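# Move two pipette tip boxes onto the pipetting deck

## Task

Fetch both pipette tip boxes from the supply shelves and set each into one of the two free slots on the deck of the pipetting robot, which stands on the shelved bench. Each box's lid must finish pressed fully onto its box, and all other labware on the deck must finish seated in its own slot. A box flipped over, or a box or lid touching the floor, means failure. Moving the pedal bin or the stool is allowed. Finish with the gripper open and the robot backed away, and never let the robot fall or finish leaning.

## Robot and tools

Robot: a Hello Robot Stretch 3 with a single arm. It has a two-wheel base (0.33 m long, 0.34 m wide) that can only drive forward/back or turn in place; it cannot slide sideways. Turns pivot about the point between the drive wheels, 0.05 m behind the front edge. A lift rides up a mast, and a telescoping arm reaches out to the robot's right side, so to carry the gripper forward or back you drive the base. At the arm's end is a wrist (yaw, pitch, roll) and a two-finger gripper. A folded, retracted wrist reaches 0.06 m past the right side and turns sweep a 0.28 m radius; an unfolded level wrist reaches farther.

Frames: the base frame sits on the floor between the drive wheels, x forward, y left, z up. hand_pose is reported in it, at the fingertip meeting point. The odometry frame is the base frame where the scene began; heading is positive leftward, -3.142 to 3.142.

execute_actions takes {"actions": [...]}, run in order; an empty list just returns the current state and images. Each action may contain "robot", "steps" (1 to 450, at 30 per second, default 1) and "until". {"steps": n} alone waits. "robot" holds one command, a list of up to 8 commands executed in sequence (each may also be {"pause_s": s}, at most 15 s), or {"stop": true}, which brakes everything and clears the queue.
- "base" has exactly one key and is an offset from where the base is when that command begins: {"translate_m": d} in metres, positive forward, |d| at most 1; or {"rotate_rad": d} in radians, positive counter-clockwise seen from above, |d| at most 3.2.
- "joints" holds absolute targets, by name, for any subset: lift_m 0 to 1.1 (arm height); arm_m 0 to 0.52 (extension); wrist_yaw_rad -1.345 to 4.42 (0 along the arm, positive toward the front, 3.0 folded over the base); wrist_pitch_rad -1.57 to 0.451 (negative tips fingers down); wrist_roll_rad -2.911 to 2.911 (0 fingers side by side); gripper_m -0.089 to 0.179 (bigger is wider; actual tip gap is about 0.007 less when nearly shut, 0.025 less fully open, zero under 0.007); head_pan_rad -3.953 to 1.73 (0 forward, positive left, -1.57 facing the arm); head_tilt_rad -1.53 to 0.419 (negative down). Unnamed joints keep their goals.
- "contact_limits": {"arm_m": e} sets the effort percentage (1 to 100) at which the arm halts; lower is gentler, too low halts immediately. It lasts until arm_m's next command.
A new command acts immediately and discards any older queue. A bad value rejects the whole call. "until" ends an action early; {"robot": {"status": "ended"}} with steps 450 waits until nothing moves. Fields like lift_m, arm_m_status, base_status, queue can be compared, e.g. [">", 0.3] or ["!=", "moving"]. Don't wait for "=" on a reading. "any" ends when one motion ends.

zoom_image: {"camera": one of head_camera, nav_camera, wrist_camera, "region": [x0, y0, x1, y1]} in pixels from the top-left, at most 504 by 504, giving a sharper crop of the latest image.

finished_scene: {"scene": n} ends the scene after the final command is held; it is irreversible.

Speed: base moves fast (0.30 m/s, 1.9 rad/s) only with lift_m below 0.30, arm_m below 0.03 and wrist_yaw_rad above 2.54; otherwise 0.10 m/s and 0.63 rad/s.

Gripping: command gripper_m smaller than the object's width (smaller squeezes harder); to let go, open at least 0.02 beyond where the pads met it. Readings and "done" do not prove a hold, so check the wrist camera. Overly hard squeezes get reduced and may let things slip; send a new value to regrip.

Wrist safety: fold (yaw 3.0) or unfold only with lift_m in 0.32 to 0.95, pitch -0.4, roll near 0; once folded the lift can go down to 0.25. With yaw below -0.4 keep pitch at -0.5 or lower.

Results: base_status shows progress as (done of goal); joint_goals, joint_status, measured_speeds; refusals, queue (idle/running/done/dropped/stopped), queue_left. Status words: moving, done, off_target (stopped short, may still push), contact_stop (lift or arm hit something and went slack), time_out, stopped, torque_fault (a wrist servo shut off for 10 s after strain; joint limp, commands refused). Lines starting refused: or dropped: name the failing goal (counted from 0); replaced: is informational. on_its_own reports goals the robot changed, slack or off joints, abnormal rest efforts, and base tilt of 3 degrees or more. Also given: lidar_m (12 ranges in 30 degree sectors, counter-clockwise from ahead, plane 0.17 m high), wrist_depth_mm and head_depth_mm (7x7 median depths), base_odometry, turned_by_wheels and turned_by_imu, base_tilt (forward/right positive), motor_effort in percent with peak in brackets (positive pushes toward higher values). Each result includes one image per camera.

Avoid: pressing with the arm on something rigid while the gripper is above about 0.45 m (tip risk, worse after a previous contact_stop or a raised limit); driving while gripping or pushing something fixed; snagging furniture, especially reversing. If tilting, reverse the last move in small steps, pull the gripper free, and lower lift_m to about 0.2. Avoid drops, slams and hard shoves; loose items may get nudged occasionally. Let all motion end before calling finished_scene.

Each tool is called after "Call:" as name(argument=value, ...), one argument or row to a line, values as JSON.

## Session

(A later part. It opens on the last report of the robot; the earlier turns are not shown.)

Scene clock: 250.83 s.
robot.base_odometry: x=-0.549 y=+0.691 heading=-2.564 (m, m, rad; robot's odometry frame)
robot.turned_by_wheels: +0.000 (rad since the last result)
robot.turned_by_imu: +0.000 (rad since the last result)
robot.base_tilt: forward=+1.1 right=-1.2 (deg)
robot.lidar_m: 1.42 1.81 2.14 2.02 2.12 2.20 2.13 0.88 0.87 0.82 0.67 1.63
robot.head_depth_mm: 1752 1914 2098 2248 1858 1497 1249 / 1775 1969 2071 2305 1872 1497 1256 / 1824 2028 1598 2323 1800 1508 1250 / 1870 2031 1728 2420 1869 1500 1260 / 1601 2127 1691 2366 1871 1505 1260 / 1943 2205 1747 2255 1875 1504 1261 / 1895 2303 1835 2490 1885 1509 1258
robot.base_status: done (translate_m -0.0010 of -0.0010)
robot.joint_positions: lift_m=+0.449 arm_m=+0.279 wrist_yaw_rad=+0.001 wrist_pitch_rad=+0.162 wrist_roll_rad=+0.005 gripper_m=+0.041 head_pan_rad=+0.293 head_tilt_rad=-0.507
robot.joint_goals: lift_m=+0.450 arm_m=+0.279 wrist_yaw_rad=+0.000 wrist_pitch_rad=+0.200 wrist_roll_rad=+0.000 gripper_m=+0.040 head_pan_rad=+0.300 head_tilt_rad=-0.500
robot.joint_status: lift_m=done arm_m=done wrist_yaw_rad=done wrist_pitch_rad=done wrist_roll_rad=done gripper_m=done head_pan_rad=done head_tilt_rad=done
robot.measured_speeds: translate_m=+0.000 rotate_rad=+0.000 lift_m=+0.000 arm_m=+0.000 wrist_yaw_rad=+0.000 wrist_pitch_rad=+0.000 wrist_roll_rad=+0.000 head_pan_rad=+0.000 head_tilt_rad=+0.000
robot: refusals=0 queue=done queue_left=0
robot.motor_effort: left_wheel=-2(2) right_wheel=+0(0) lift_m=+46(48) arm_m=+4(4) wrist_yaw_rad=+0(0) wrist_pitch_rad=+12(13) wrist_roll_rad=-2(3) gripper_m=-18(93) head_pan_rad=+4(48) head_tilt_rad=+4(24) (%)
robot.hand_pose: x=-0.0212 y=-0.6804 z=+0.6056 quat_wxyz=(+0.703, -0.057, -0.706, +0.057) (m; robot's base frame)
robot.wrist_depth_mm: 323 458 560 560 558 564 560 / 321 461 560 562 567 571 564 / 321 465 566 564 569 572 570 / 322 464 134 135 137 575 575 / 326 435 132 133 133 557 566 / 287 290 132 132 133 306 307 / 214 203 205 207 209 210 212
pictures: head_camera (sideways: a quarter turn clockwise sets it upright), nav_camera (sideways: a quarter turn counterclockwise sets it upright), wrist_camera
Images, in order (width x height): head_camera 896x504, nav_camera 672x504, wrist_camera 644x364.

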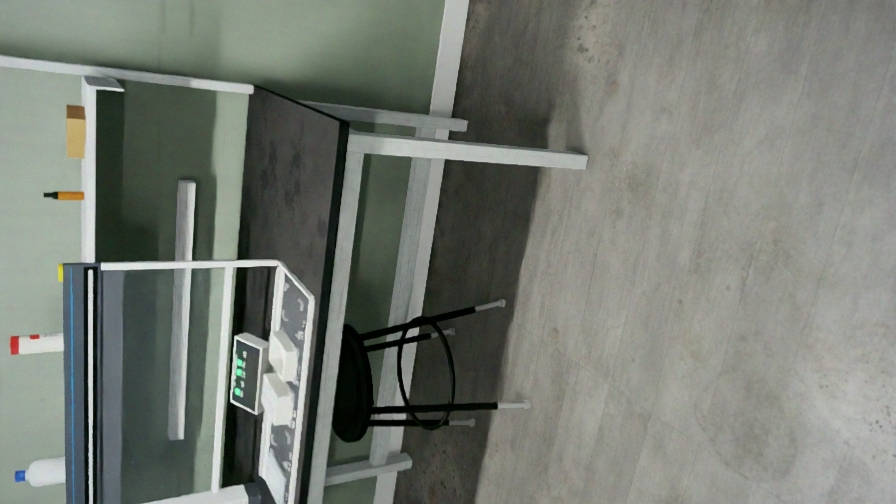

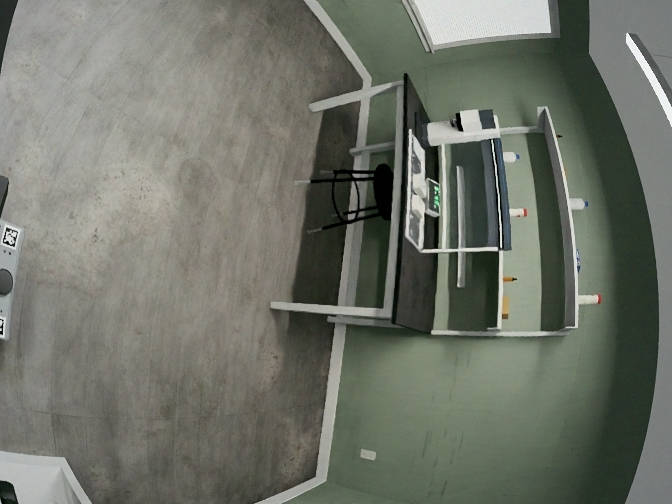

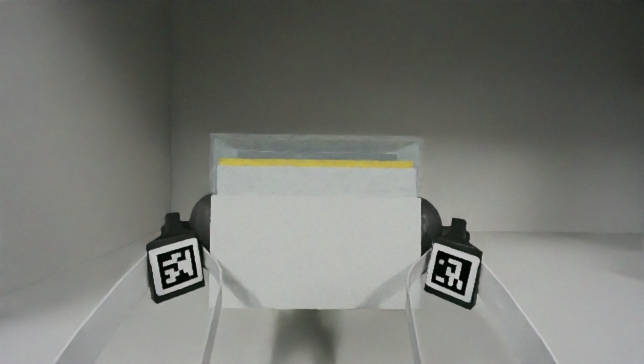

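Call:
execute_actions(
  actions=[
    {"robot":[{"joints":{"arm_m":0.0}},{"base":{"rotate_rad":0.667},"joints":{"head_pan_rad":-1.57,"head_tilt_rad":-0.75}},{"base":{"translate_m":1.0},"joints":{"lift_m":0.73}},{"base":{"translate_m":0.07}},{"base":{"rotate_rad":0.92}}],"steps":450,"until":{"robot":{"status":"ended"}}},
    {"steps":450,"until":{"robot":{"status":"ended"}}},
  ],
)

Scene clock: 277.77 s.
robot.base_odometry: x=-0.891 y=-0.322 heading=-0.977 (m, m, rad; robot's odometry frame)
robot.turned_by_wheels: +1.587 (rad since the last result)
robot.turned_by_imu: +1.570 (rad since the last result)
robot.base_tilt: forward=+1.2 right=-1.2 (deg)
robot.lidar_m: 1.81 1.45 1.97 2.95 1.93 1.41 1.80 1.85 0.74 0.83 0.70 1.10
robot.head_depth_mm: 1147 1212 919 781 1510 1315 - / 1109 1218 919 782 1515 1329 - / 1125 1220 886 523 1514 - - / 1134 1220 892 521 1491 1302 1137 / 1142 1226 871 768 1508 1302 1136 / 1141 1231 832 772 1449 1303 1150 / 1149 1237 875 795 1494 1306 1138
robot.base_status: done (rotate_rad +0.9198 of +0.9200)
robot.joint_positions: lift_m=+0.729 arm_m=+0.000 wrist_yaw_rad=+0.000 wrist_pitch_rad=+0.163 wrist_roll_rad=+0.004 gripper_m=+0.041 head_pan_rad=-1.563 head_tilt_rad=-0.741
robot.joint_goals: lift_m=+0.730 arm_m=+0.000 wrist_yaw_rad=+0.000 wrist_pitch_rad=+0.200 wrist_roll_rad=+0.000 gripper_m=+0.040 head_pan_rad=-1.570 head_tilt_rad=-0.750
robot.joint_status: lift_m=done arm_m=done wrist_yaw_rad=done wrist_pitch_rad=done wrist_roll_rad=done gripper_m=done head_pan_rad=done head_tilt_rad=done
robot.measured_speeds: translate_m=+0.000 rotate_rad=+0.000 lift_m=+0.000 arm_m=+0.000 wrist_yaw_rad=+0.000 wrist_pitch_rad=+0.000 wrist_roll_rad=+0.000 head_pan_rad=+0.000 head_tilt_rad=+0.000
robot: refusals=0 queue=done queue_left=0
robot.motor_effort: left_wheel=-5(12) right_wheel=+2(7) lift_m=+45(47) arm_m=-4(5) wrist_yaw_rad=+0(0) wrist_pitch_rad=+12(12) wrist_roll_rad=-2(3) gripper_m=-19(18) head_pan_rad=-4(48) head_tilt_rad=-5(22) (%)
robot.hand_pose: x=-0.0214 y=-0.4021 z=+0.8858 quat_wxyz=(+0.704, -0.057, -0.706, +0.057) (m; robot's base frame)
robot.wrist_depth_mm: 636 637 628 620 - - - / - - - - 963 955 - / - - - - - - - / - - 135 135 137 - - / 699 593 132 133 133 989 - / 396 397 132 132 133 459 464 / 342 335 326 328 331 328 319
pictures: head_camera (sideways: a quarter turn clockwise sets it upright), nav_camera (sideways: a quarter turn counterclockwise sets it upright), wrist_camera
Images, in order (width x height): head_camera 896x504, nav_camera 672x504, wrist_camera 644x364.

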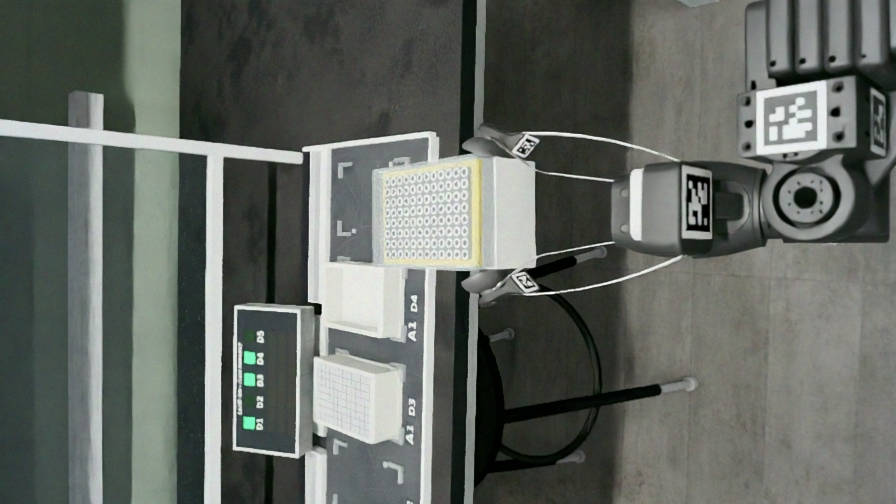

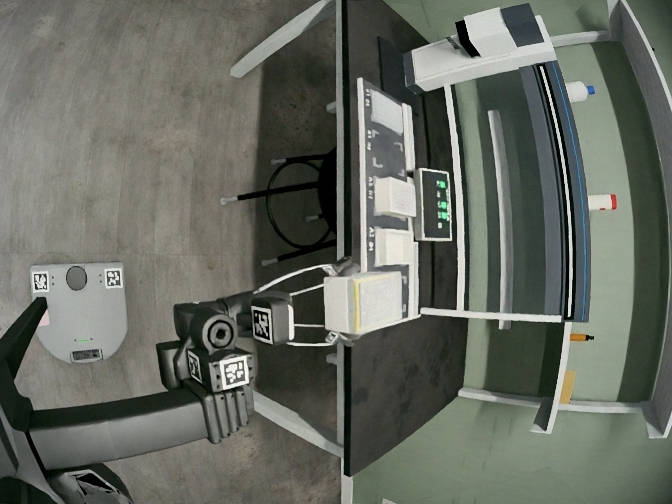

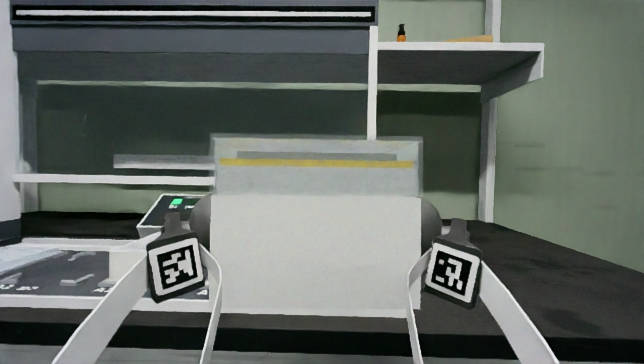

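Call:
execute_actions(
  actions=[
    {"robot":[{"base":{"rotate_rad":-0.02},"joints":{"wrist_yaw_rad":-0.02,"lift_m":0.68}},{"base":{"translate_m":-0.017},"joints":{"arm_m":0.22}}],"steps":450,"until":{"robot":{"status":"ended"}}},
  ],
)

Call:
zoom_image(
  camera="head_camera",
  region=[250,120,500,370],
)

Scene clock: 291.53 s.
robot.base_odometry: x=-0.901 y=-0.308 heading=-0.997 (m, m, rad; robot's odometry frame)
robot.turned_by_wheels: -0.020 (rad since the last result)
robot.turned_by_imu: -0.020 (rad since the last result)
robot.base_tilt: forward=+1.1 right=-1.2 (deg)
robot.lidar_m: 1.94 1.46 1.96 2.95 1.92 1.40 1.78 1.86 0.73 0.83 0.71 1.11
robot.head_depth_mm: 1153 1215 919 780 1509 1283 - / 1135 1222 917 781 - 1277 1127 / 1115 1167 886 746 - 1298 1138 / 1129 1226 852 747 1489 1309 1140 / 1135 1229 867 767 1491 1307 1137 / 1135 1224 863 770 1480 1303 1142 / 1140 1236 869 770 1485 1307 1147
robot.base_status: done (translate_m -0.0170 of -0.0170)
robot.joint_positions: lift_m=+0.681 arm_m=+0.220 wrist_yaw_rad=-0.020 wrist_pitch_rad=+0.163 wrist_roll_rad=+0.004 gripper_m=+0.041 head_pan_rad=-1.563 head_tilt_rad=-0.741
robot.joint_goals: lift_m=+0.680 arm_m=+0.220 wrist_yaw_rad=-0.020 wrist_pitch_rad=+0.200 wrist_roll_rad=+0.000 gripper_m=+0.040 head_pan_rad=-1.570 head_tilt_rad=-0.750
robot.joint_status: lift_m=done arm_m=done wrist_yaw_rad=done wrist_pitch_rad=done wrist_roll_rad=done gripper_m=done head_pan_rad=done head_tilt_rad=done
robot.measured_speeds: translate_m=+0.000 rotate_rad=+0.000 lift_m=+0.000 arm_m=+0.000 wrist_yaw_rad=+0.000 wrist_pitch_rad=+0.000 wrist_roll_rad=+0.000 head_pan_rad=+0.000 head_tilt_rad=+0.000
robot: refusals=0 queue=done queue_left=0
robot.motor_effort: left_wheel=-2(9) right_wheel=+0(3) lift_m=+17(46) arm_m=+4(5) wrist_yaw_rad=+1(3) wrist_pitch_rad=+11(12) wrist_roll_rad=-2(2) gripper_m=-19(18) head_pan_rad=-4(4) head_tilt_rad=-5(5) (%)
robot.hand_pose: x=-0.0265 y=-0.6213 z=+0.8371 quat_wxyz=(+0.704, -0.064, -0.705, +0.050) (m; robot's base frame)
robot.wrist_depth_mm: 774 770 759 757 747 708 879 / 875 887 878 892 899 893 901 / 808 874 877 887 887 899 923 / 385 390 134 135 137 896 922 / 295 339 132 133 133 580 920 / 180 194 132 132 133 317 320 / 175 175 188 190 192 217 220
pictures: head_camera (sideways: a quarter turn clockwise sets it upright), nav_camera (sideways: a quarter turn counterclockwise sets it upright), wrist_camera
Images, in order (width x height): head_camera 896x504, nav_camera 672x504, wrist_camera 644x364.

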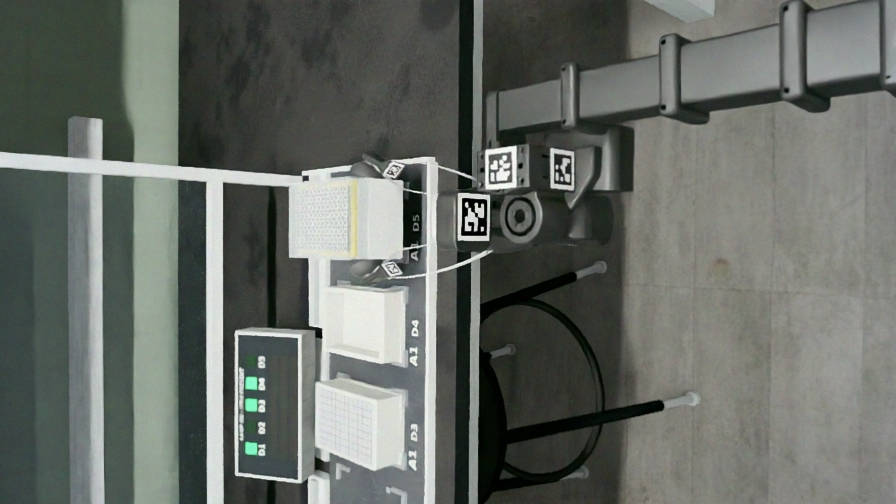

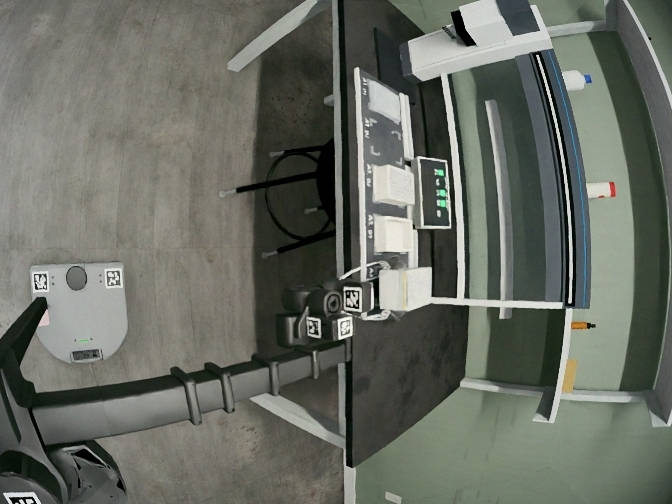

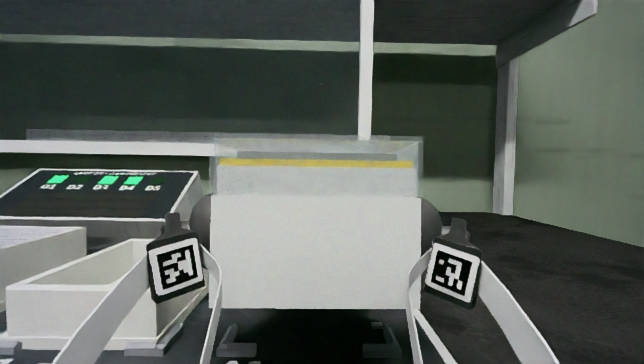

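Region (250, 120, 500, 370) of head_camera's 896x504 image, scaled by 2.016, with more detail than that image has.

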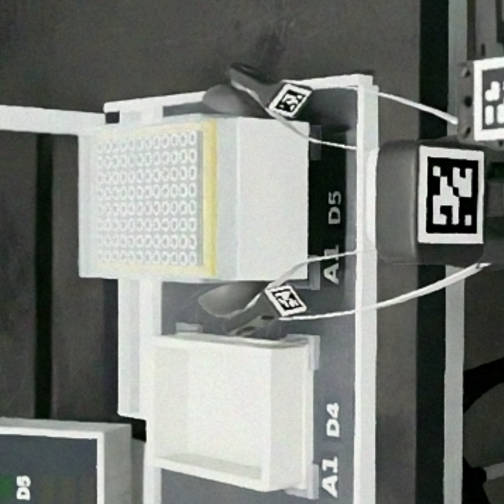

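Call:
execute_actions(
  actions=[
    {"robot":[{"base":{"translate_m":0.003},"joints":{"arm_m":0.26}},{"joints":{"wrist_pitch_rad":0.15}}],"steps":450,"until":{"robot":{"status":"ended"}}},
  ],
)

Call:
zoom_image(
  camera="head_camera",
  region=[250,120,500,370],
)

Scene clock: 303.80 s.
robot.base_odometry: x=-0.899 y=-0.311 heading=-0.997 (m, m, rad; robot's odometry frame)
robot.turned_by_wheels: +0.000 (rad since the last result)
robot.turned_by_imu: +0.000 (rad since the last result)
robot.base_tilt: forward=+1.2 right=-1.2 (deg)
robot.lidar_m: 1.94 1.46 1.96 2.95 1.92 1.40 1.78 1.86 0.73 0.83 0.71 1.11
robot.head_depth_mm: 1149 1219 917 782 1500 1282 - / 1134 1216 918 781 - 1280 1118 / 1115 1164 888 774 1451 1302 1138 / 1129 1221 817 791 1484 1307 1139 / 1136 1222 866 766 1528 1300 1143 / 1134 1227 844 768 1490 1301 1138 / 1140 1236 870 771 1485 1307 1140
robot.base_status: done (translate_m +0.0030 of +0.0030)
robot.joint_positions: lift_m=+0.681 arm_m=+0.260 wrist_yaw_rad=-0.020 wrist_pitch_rad=+0.119 wrist_roll_rad=+0.004 gripper_m=+0.041 head_pan_rad=-1.563 head_tilt_rad=-0.741
robot.joint_goals: lift_m=+0.680 arm_m=+0.260 wrist_yaw_rad=-0.020 wrist_pitch_rad=+0.150 wrist_roll_rad=+0.000 gripper_m=+0.040 head_pan_rad=-1.570 head_tilt_rad=-0.750
robot.joint_status: lift_m=done arm_m=done wrist_yaw_rad=done wrist_pitch_rad=done wrist_roll_rad=done gripper_m=done head_pan_rad=done head_tilt_rad=done
robot.measured_speeds: translate_m=+0.000 rotate_rad=+0.000 lift_m=+0.000 arm_m=+0.000 wrist_yaw_rad=+0.000 wrist_pitch_rad=+0.000 wrist_roll_rad=+0.000 head_pan_rad=+0.000 head_tilt_rad=+0.000
robot: refusals=0 queue=done queue_left=0
robot.motor_effort: left_wheel=-2(4) right_wheel=+0(4) lift_m=+17(17) arm_m=+4(3) wrist_yaw_rad=+0(0) wrist_pitch_rad=+9(11) wrist_roll_rad=-2(2) gripper_m=-19(19) head_pan_rad=-4(4) head_tilt_rad=-4(4) (%)
robot.hand_pose: x=-0.0265 y=-0.6618 z=+0.8258 quat_wxyz=(+0.705, -0.049, -0.707, +0.035) (m; robot's base frame)
robot.wrist_depth_mm: 812 825 826 827 820 777 838 / 821 824 840 843 837 832 852 / 788 825 828 854 853 854 857 / 323 323 135 135 136 863 876 / 247 252 132 133 133 457 460 / 192 217 132 132 133 272 273 / 135 150 166 168 170 193 195
pictures: head_camera (sideways: a quarter turn clockwise sets it upright), nav_camera (sideways: a quarter turn counterclockwise sets it upright), wrist_camera
Images, in order (width x height): head_camera 896x504, nav_camera 672x504, wrist_camera 644x364.

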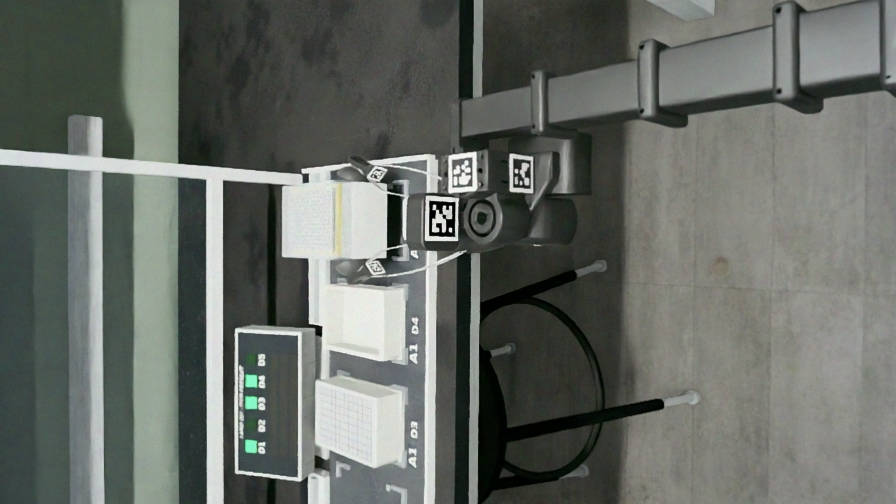

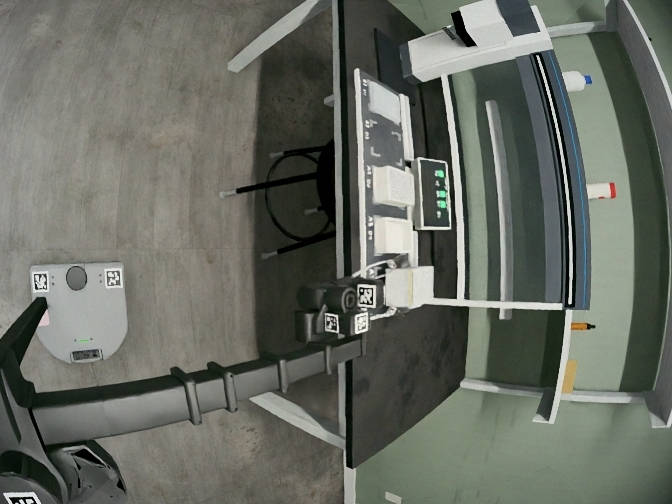

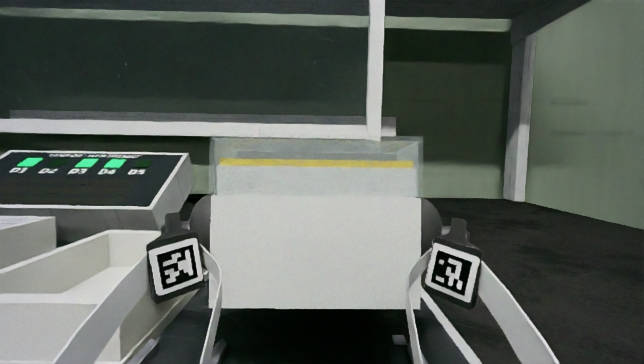

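Region (250, 120, 500, 370) of head_camera's 896x504 image, scaled by 2.016, with more detail than that image has.

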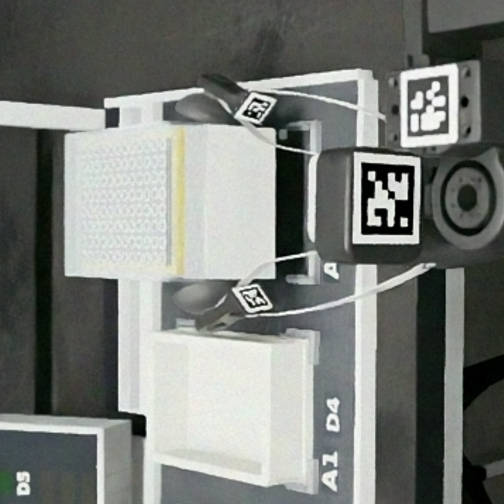

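Call:
execute_actions(
  actions=[
    {"robot":[{"joints":{"lift_m":0.666}}],"steps":450,"until":{"robot":{"status":"ended"}}},
  ],
)

Call:
zoom_image(
  camera="head_camera",
  region=[270,140,450,310],
)

Scene clock: 309.57 s.
robot.base_odometry: x=-0.899 y=-0.311 heading=-0.997 (m, m, rad; robot's odometry frame)
robot.turned_by_wheels: +0.000 (rad since the last result)
robot.turned_by_imu: +0.000 (rad since the last result)
robot.base_tilt: forward=+1.2 right=-1.2 (deg)
robot.lidar_m: 1.94 1.46 1.96 2.95 1.93 1.40 1.78 1.86 0.73 0.83 0.70 1.11
robot.head_depth_mm: 1157 1214 916 782 1513 1273 - / 1137 1216 917 783 - 1281 1137 / 1116 1162 891 767 1453 1308 1137 / 1131 1226 838 767 1476 1301 1145 / 1132 1228 869 766 1523 1301 1145 / 1139 1230 843 769 1486 1301 1142 / 1144 1242 872 769 1488 1302 1138
robot.base_status: done (translate_m +0.0030 of +0.0030)
robot.joint_positions: lift_m=+0.667 arm_m=+0.260 wrist_yaw_rad=-0.020 wrist_pitch_rad=+0.118 wrist_roll_rad=+0.004 gripper_m=+0.041 head_pan_rad=-1.563 head_tilt_rad=-0.741
robot.joint_goals: lift_m=+0.666 arm_m=+0.260 wrist_yaw_rad=-0.020 wrist_pitch_rad=+0.150 wrist_roll_rad=+0.000 gripper_m=+0.040 head_pan_rad=-1.570 head_tilt_rad=-0.750
robot.joint_status: lift_m=done arm_m=done wrist_yaw_rad=done wrist_pitch_rad=done wrist_roll_rad=done gripper_m=done head_pan_rad=done head_tilt_rad=done
robot.measured_speeds: translate_m=+0.000 rotate_rad=+0.000 lift_m=+0.000 arm_m=+0.000 wrist_yaw_rad=+0.000 wrist_pitch_rad=+0.000 wrist_roll_rad=+0.000 head_pan_rad=+0.000 head_tilt_rad=+0.000
robot: refusals=0 queue=done queue_left=0
robot.motor_effort: left_wheel=-2(2) right_wheel=+2(1) lift_m=+16(17) arm_m=+4(4) wrist_yaw_rad=+0(1) wrist_pitch_rad=+10(10) wrist_roll_rad=-2(2) gripper_m=-16(18) head_pan_rad=-4(4) head_tilt_rad=-5(5) (%)
robot.hand_pose: x=-0.0265 y=-0.6618 z=+0.8116 quat_wxyz=(+0.705, -0.048, -0.707, +0.035) (m; robot's base frame)
robot.wrist_depth_mm: 802 807 825 825 826 823 838 / 823 817 834 825 841 830 844 / 362 365 834 839 853 854 860 / 300 314 134 135 136 865 871 / 216 249 132 133 133 393 399 / 134 140 132 133 133 235 237 / 135 134 135 143 140 158 169
pictures: head_camera (sideways: a quarter turn clockwise sets it upright), nav_camera (sideways: a quarter turn counterclockwise sets it upright), wrist_camera
Images, in order (width x height): head_camera 896x504, nav_camera 672x504, wrist_camera 644x364.

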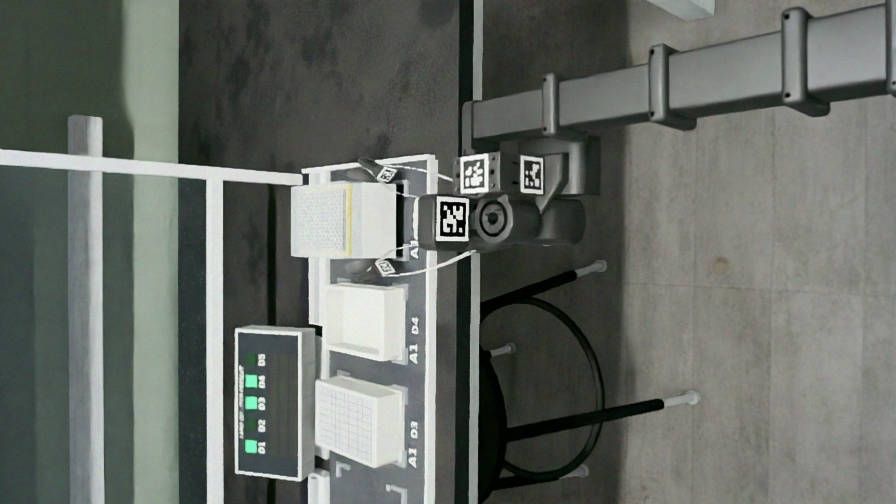

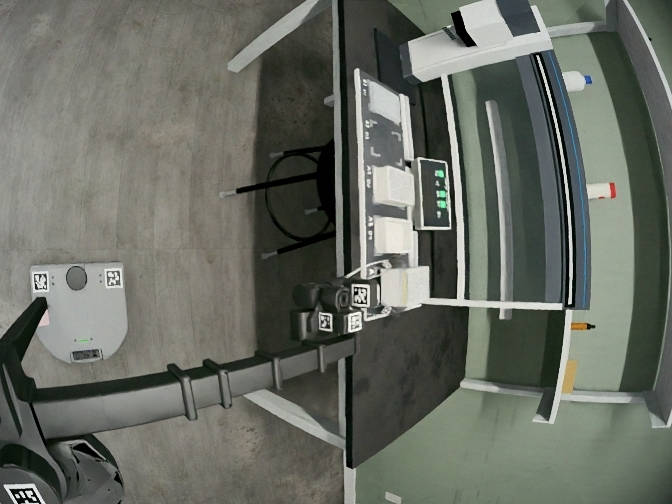

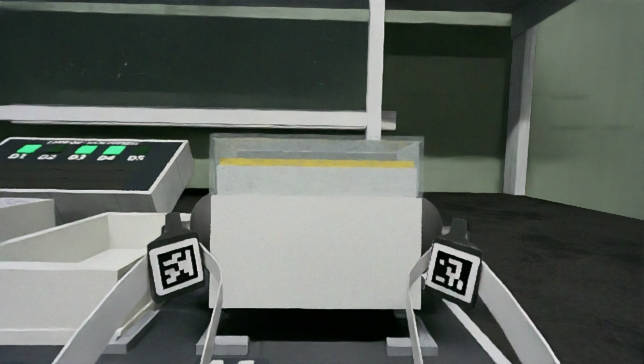

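Region (270, 140, 450, 310) of head_camera's 896x504 image, scaled by 2.800, with more detail than that image has.

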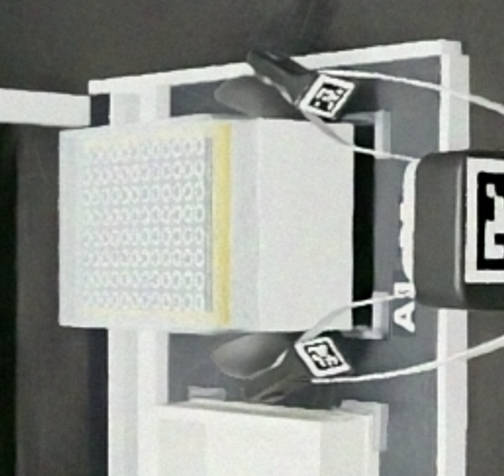

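Call:
execute_actions(
  actions=[
    {"robot":[{"joints":{"wrist_pitch_rad":0.07}}],"steps":450,"until":{"robot":{"status":"ended"}}},
    {"steps":10},
  ],
)

Scene clock: 313.53 s.
robot.base_odometry: x=-0.899 y=-0.311 heading=-0.997 (m, m, rad; robot's odometry frame)
robot.turned_by_wheels: +0.000 (rad since the last result)
robot.turned_by_imu: +0.000 (rad since the last result)
robot.base_tilt: forward=+1.2 right=-1.2 (deg)
robot.lidar_m: 1.94 1.46 1.96 2.94 1.93 1.40 1.78 1.86 0.73 0.83 0.71 1.11
robot.head_depth_mm: 1157 1214 916 780 1502 1267 - / 1137 1217 920 781 - 1288 1136 / 1121 1168 907 762 1446 1305 1131 / 1131 1219 889 764 1480 1306 1140 / 1134 1227 867 765 1521 1297 1139 / 1136 1233 844 769 1482 1308 1145 / 1139 1236 866 772 1487 1307 1146
robot.base_status: done (translate_m +0.0030 of +0.0030)
robot.joint_positions: lift_m=+0.667 arm_m=+0.260 wrist_yaw_rad=-0.022 wrist_pitch_rad=+0.060 wrist_roll_rad=+0.004 gripper_m=+0.041 head_pan_rad=-1.563 head_tilt_rad=-0.741
robot.joint_goals: lift_m=+0.666 arm_m=+0.260 wrist_yaw_rad=-0.020 wrist_pitch_rad=+0.070 wrist_roll_rad=+0.000 gripper_m=+0.040 head_pan_rad=-1.570 head_tilt_rad=-0.750
robot.joint_status: lift_m=done arm_m=done wrist_yaw_rad=done wrist_pitch_rad=done wrist_roll_rad=done gripper_m=done head_pan_rad=done head_tilt_rad=done
robot.measured_speeds: translate_m=+0.000 rotate_rad=+0.000 lift_m=+0.000 arm_m=+0.000 wrist_yaw_rad=+0.000 wrist_pitch_rad=+0.000 wrist_roll_rad=+0.000 head_pan_rad=+0.000 head_tilt_rad=+0.000
robot: refusals=0 queue=done queue_left=0
robot.motor_effort: left_wheel=-2(2) right_wheel=+0(0) lift_m=+16(16) arm_m=+4(4) wrist_yaw_rad=+2(2) wrist_pitch_rad=+3(12) wrist_roll_rad=-2(2) gripper_m=-18(17) head_pan_rad=-4(4) head_tilt_rad=-5(5) (%)
robot.hand_pose: x=-0.0270 y=-0.6618 z=+0.7967 quat_wxyz=(+0.706, -0.029, -0.708, +0.013) (m; robot's base frame)
robot.wrist_depth_mm: 779 797 791 792 817 801 826 / 806 800 807 819 819 827 839 / 335 342 836 835 858 862 863 / 287 286 130 131 133 645 871 / 140 162 131 131 132 301 305 / 134 137 134 134 134 195 197 / - 120 121 122 123 125 145
pictures: head_camera (sideways: a quarter turn clockwise sets it upright), nav_camera (sideways: a quarter turn counterclockwise sets it upright), wrist_camera
Images, in order (width x height): head_camera 896x504, nav_camera 672x504, wrist_camera 644x364.

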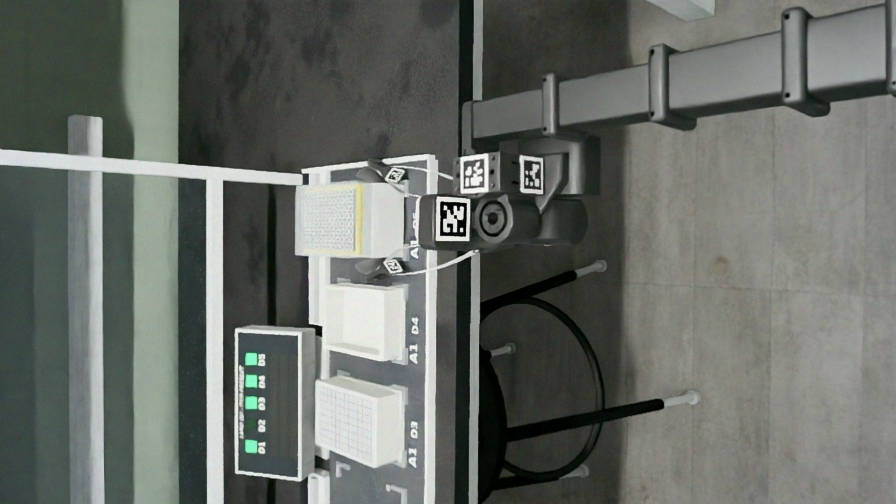

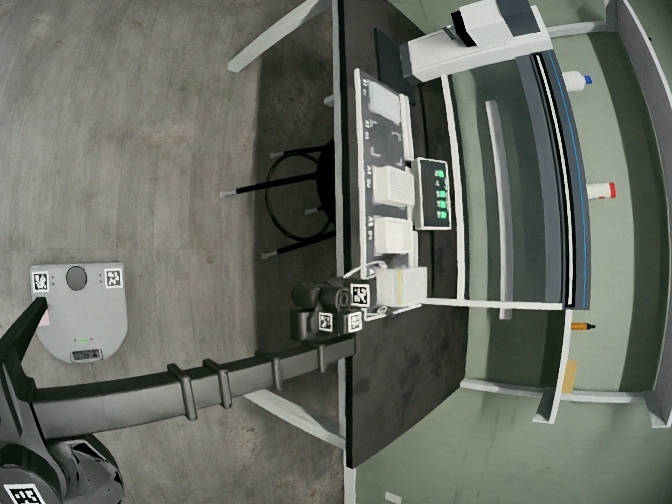

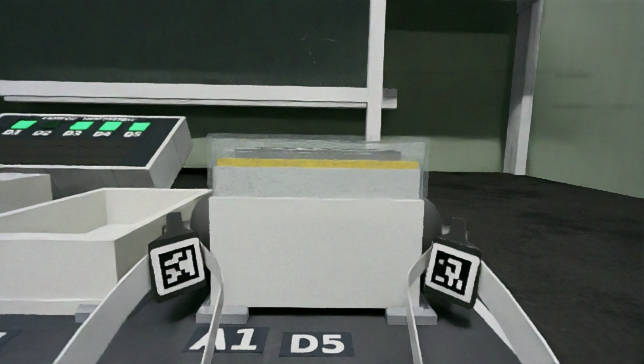

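D5 is lit. Releasing and withdrawing.

Call:
execute_actions(
  actions=[
    {"robot":[{"joints":{"gripper_m":0.113}},{"joints":{"lift_m":0.676}},{"joints":{"arm_m":0.0}}],"steps":450,"until":{"robot":{"status":"ended"}}},
  ],
)

Scene clock: 321.53 s.
robot.base_odometry: x=-0.899 y=-0.311 heading=-0.997 (m, m, rad; robot's odometry frame)
robot.turned_by_wheels: +0.000 (rad since the last result)
robot.turned_by_imu: +0.000 (rad since the last result)
robot.base_tilt: forward=+1.2 right=-1.2 (deg)
robot.lidar_m: 1.94 1.46 1.96 2.95 1.93 1.40 1.78 1.86 0.73 0.83 0.71 1.11
robot.head_depth_mm: 1157 1219 918 782 1506 1276 - / 1134 1219 921 782 1513 1294 - / 1120 1165 887 767 1521 1328 - / 1128 1225 873 759 1509 1330 1140 / 1132 1226 866 765 1476 1306 1138 / 1140 1231 843 769 1481 1308 1144 / 1143 1237 871 771 1488 1302 1142
robot.base_status: done (translate_m +0.0030 of +0.0030)
robot.joint_positions: lift_m=+0.675 arm_m=+0.000 wrist_yaw_rad=-0.020 wrist_pitch_rad=+0.051 wrist_roll_rad=+0.004 gripper_m=+0.113 head_pan_rad=-1.563 head_tilt_rad=-0.741
robot.joint_goals: lift_m=+0.676 arm_m=+0.000 wrist_yaw_rad=-0.020 wrist_pitch_rad=+0.070 wrist_roll_rad=+0.000 gripper_m=+0.113 head_pan_rad=-1.570 head_tilt_rad=-0.750
robot.joint_status: lift_m=done arm_m=done wrist_yaw_rad=done wrist_pitch_rad=done wrist_roll_rad=done gripper_m=done head_pan_rad=done head_tilt_rad=done
robot.measured_speeds: translate_m=+0.000 rotate_rad=+0.000 lift_m=+0.000 arm_m=+0.000 wrist_yaw_rad=+0.000 wrist_pitch_rad=+0.000 wrist_roll_rad=+0.000 head_pan_rad=+0.000 head_tilt_rad=+0.000
robot: refusals=0 queue=done queue_left=0
robot.motor_effort: left_wheel=-2(2) right_wheel=+1(1) lift_m=+44(45) arm_m=-4(4) wrist_yaw_rad=+0(2) wrist_pitch_rad=+6(7) wrist_roll_rad=-2(2) gripper_m=-1(79) head_pan_rad=-4(3) head_tilt_rad=-4(5) (%)
robot.hand_pose: x=-0.0267 y=-0.4024 z=+0.8031 quat_wxyz=(+0.706, -0.025, -0.708, +0.011) (m; robot's base frame)
robot.wrist_depth_mm: - - - - - - - / - - - - - - - / - 609 611 - - - - / 427 389 449 393 654 678 - / 328 333 341 348 353 329 330 / 370 553 368 372 - 376 378 / - 505 - - - - -
pictures: head_camera (sideways: a quarter turn clockwise sets it upright), nav_camera (sideways: a quarter turn counterclockwise sets it upright), wrist_camera
Images, in order (width x height): head_camera 896x504, nav_camera 672x504, wrist_camera 644x364.

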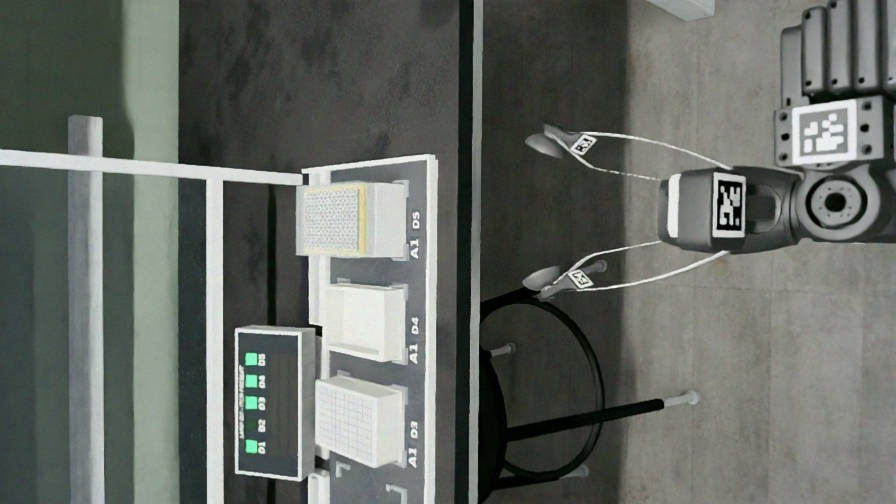

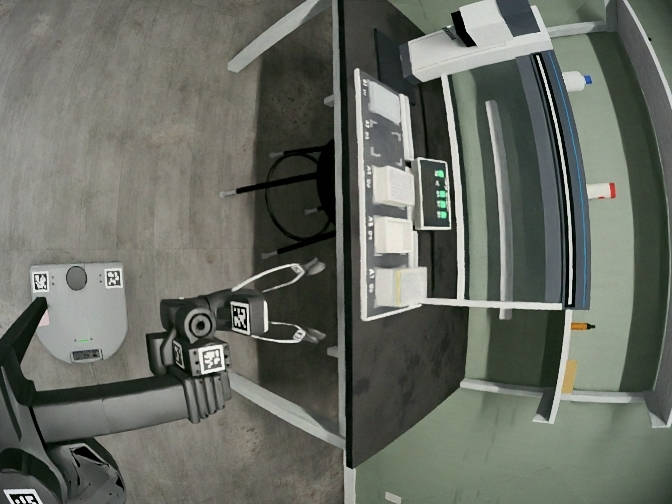

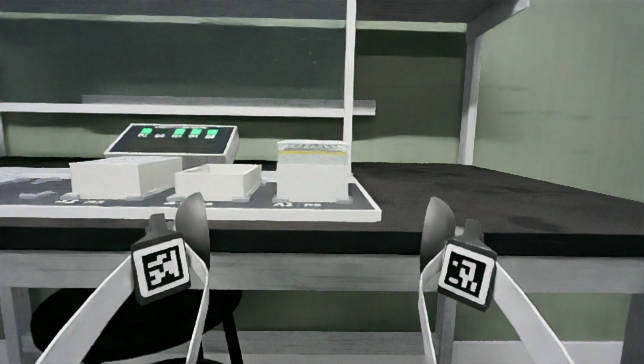

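Call:
execute_actions(
  actions=[
    {"robot":[{"base":{"rotate_rad":-1.114},"joints":{"wrist_pitch_rad":-0.4,"gripper_m":0.04,"lift_m":0.5}},{"base":{"translate_m":-0.3},"joints":{"wrist_yaw_rad":3.0,"lift_m":0.34}},{"base":{"translate_m":-0.08},"joints":{"lift_m":0.28}},{"base":{"translate_m":-1.0}},{"base":{"translate_m":-0.1},"joints":{"lift_m":0.42}},{"base":{"rotate_rad":-0.455},"joints":{"wrist_yaw_rad":0.22}},{"joints":{"wrist_pitch_rad":0.115,"gripper_m":0.165,"arm_m":0.12,"head_tilt_rad":-0.8}}],"steps":450,"until":{"robot":{"status":"ended"}}},
    {"steps":450,"until":{"robot":{"status":"ended"}}},
  ],
)

Scene clock: 350.67 s.
robot.base_odometry: x=-0.138 y=+0.959 heading=-2.566 (m, m, rad; robot's odometry frame)
robot.turned_by_wheels: -1.569 (rad since the last result)
robot.turned_by_imu: -1.551 (rad since the last result)
robot.base_tilt: forward=+1.2 right=-1.2 (deg)
robot.lidar_m: 1.90 2.50 2.10 2.03 2.12 1.69 1.64 1.51 1.14 0.64 1.02 0.96
robot.head_depth_mm: 949 1101 1299 1589 1467 1265 1124 / 546 622 1205 1586 1466 1298 1138 / 809 671 1123 964 1294 1326 1104 / 855 671 1192 961 1378 1254 1125 / 862 672 1199 993 1387 1282 1126 / 797 646 1203 1014 1380 1278 1126 / 871 649 1205 1020 1386 1281 1131
robot.base_status: done (rotate_rad -0.4548 of -0.4550)
robot.joint_positions: lift_m=+0.419 arm_m=+0.120 wrist_yaw_rad=+0.221 wrist_pitch_rad=+0.093 wrist_roll_rad=+0.003 gripper_m=+0.165 head_pan_rad=-1.563 head_tilt_rad=-0.790
robot.joint_goals: lift_m=+0.420 arm_m=+0.120 wrist_yaw_rad=+0.220 wrist_pitch_rad=+0.115 wrist_roll_rad=+0.000 gripper_m=+0.165 head_pan_rad=-1.570 head_tilt_rad=-0.800
robot.joint_status: lift_m=done arm_m=done wrist_yaw_rad=done wrist_pitch_rad=done wrist_roll_rad=done gripper_m=done head_pan_rad=done head_tilt_rad=done
robot.measured_speeds: translate_m=+0.000 rotate_rad=+0.000 lift_m=+0.000 arm_m=+0.000 wrist_yaw_rad=+0.000 wrist_pitch_rad=+0.000 wrist_roll_rad=+0.000 head_pan_rad=+0.000 head_tilt_rad=+0.000
robot: refusals=0 queue=done queue_left=0
robot.motor_effort: left_wheel=+5(17) right_wheel=-5(11) lift_m=+44(45) arm_m=+4(4) wrist_yaw_rad=+0(3) wrist_pitch_rad=+7(6) wrist_roll_rad=-2(2) gripper_m=-1(84) head_pan_rad=-4(3) head_tilt_rad=-5(11) (%)
robot.hand_pose: x=+0.0349 y=-0.5157 z=+0.5578 quat_wxyz=(+0.698, +0.046, -0.706, +0.110) (m; robot's base frame)
robot.wrist_depth_mm: 702 799 763 713 674 335 231 / 709 812 780 725 672 328 237 / 716 835 779 725 677 321 240 / 570 606 621 308 430 315 633 / 354 324 308 293 276 276 649 / 681 868 821 779 729 339 658 / 756 865 829 781 733 298 658
pictures: head_camera (sideways: a quarter turn clockwise sets it upright), nav_camera (sideways: a quarter turn counterclockwise sets it upright), wrist_camera
Images, in order (width x height): head_camera 896x504, nav_camera 672x504, wrist_camera 644x364.

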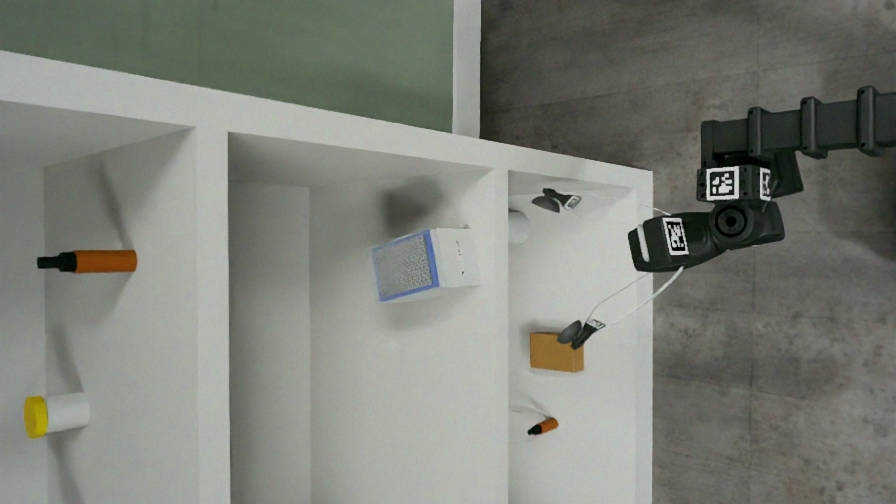

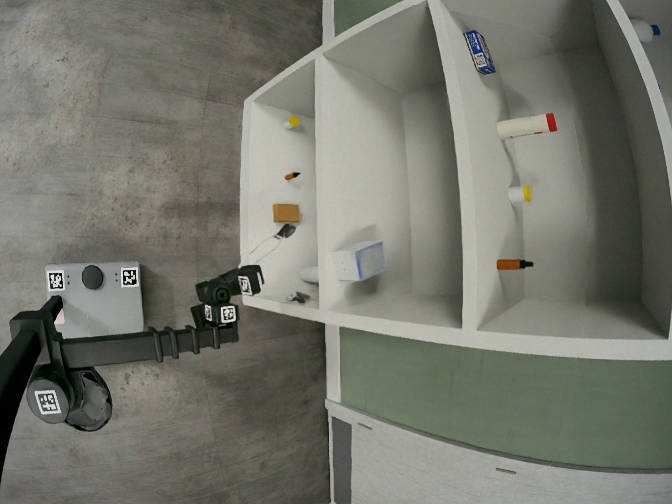

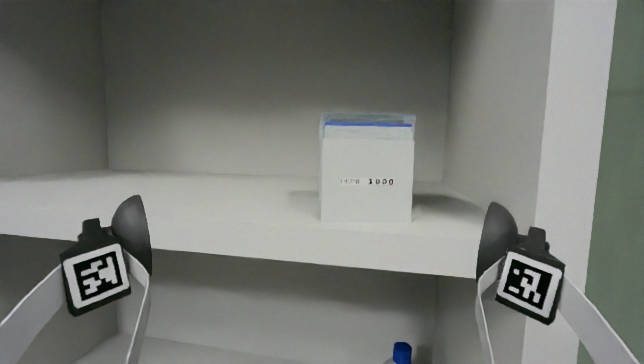

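Call:
execute_actions(
  actions=[
    {"robot":[{"joints":{"lift_m":0.435,"arm_m":0.3}}],"steps":450,"until":{"robot":{"status":"ended"}}},
  ],
)

Scene clock: 358.70 s.
robot.base_odometry: x=-0.138 y=+0.959 heading=-2.566 (m, m, rad; robot's odometry frame)
robot.turned_by_wheels: +0.000 (rad since the last result)
robot.turned_by_imu: +0.000 (rad since the last result)
robot.base_tilt: forward=+1.2 right=-1.2 (deg)
robot.lidar_m: 1.91 2.50 2.09 2.03 2.11 1.69 1.64 1.51 1.15 0.64 1.02 0.96
robot.head_depth_mm: 954 1100 1298 1575 1469 1273 1121 / 547 619 1204 1583 1460 1271 1144 / 810 669 1122 964 1128 1276 1121 / 857 671 1192 951 1358 1276 1122 / 864 673 1195 1001 1370 1281 1128 / 794 647 1200 1019 1373 1274 1124 / 871 650 1206 1018 1383 1283 1128
robot.base_status: done (rotate_rad -0.4548 of -0.4550)
robot.joint_positions: lift_m=+0.434 arm_m=+0.300 wrist_yaw_rad=+0.220 wrist_pitch_rad=+0.094 wrist_roll_rad=+0.003 gripper_m=+0.165 head_pan_rad=-1.563 head_tilt_rad=-0.790
robot.joint_goals: lift_m=+0.435 arm_m=+0.300 wrist_yaw_rad=+0.220 wrist_pitch_rad=+0.115 wrist_roll_rad=+0.000 gripper_m=+0.165 head_pan_rad=-1.570 head_tilt_rad=-0.800
robot.joint_status: lift_m=done arm_m=done wrist_yaw_rad=done wrist_pitch_rad=done wrist_roll_rad=done gripper_m=done head_pan_rad=done head_tilt_rad=done
robot.measured_speeds: translate_m=+0.000 rotate_rad=+0.000 lift_m=+0.000 arm_m=+0.000 wrist_yaw_rad=+0.000 wrist_pitch_rad=+0.000 wrist_roll_rad=+0.000 head_pan_rad=+0.000 head_tilt_rad=+0.000
robot: refusals=0 queue=done queue_left=0
robot.motor_effort: left_wheel=+5(5) right_wheel=-5(6) lift_m=+43(45) arm_m=+4(4) wrist_yaw_rad=+0(0) wrist_pitch_rad=+6(7) wrist_roll_rad=-1(1) gripper_m=-1(0) head_pan_rad=-4(3) head_tilt_rad=-5(5) (%)
robot.hand_pose: x=+0.0348 y=-0.6958 z=+0.5730 quat_wxyz=(+0.698, +0.045, -0.706, +0.110) (m; robot's base frame)
robot.wrist_depth_mm: 641 600 571 534 506 337 182 / 653 617 575 545 509 330 180 / 663 625 589 130 506 325 178 / 655 618 129 129 131 316 177 / 304 331 256 132 133 288 175 / - 185 174 134 136 193 163 / 144 146 136 136 137 150 145
pictures: head_camera (sideways: a quarter turn clockwise sets it upright), nav_camera (sideways: a quarter turn counterclockwise sets it upright), wrist_camera
Images, in order (width x height): head_camera 896x504, nav_camera 672x504, wrist_camera 644x364.

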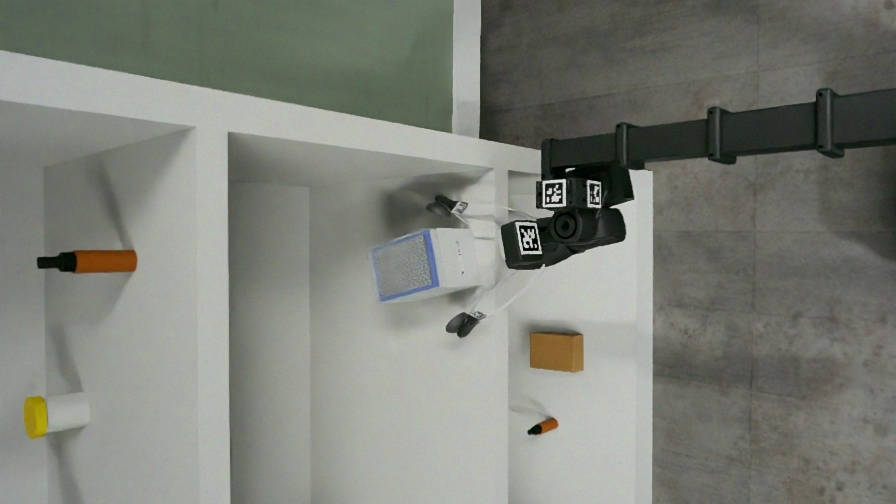

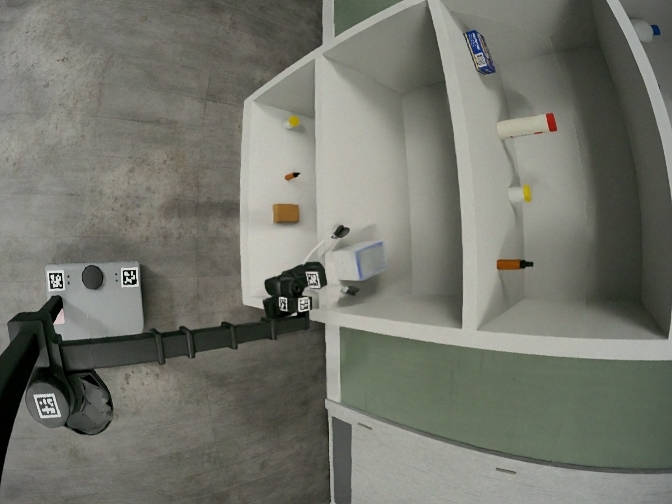

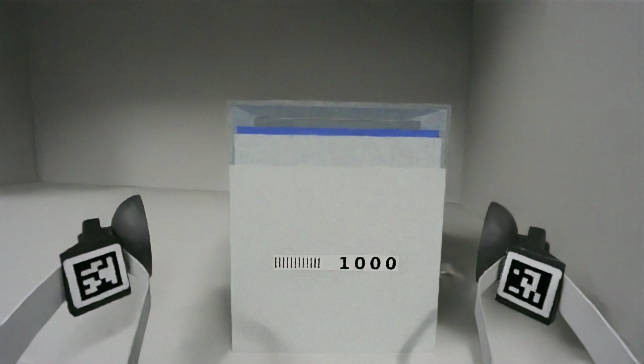

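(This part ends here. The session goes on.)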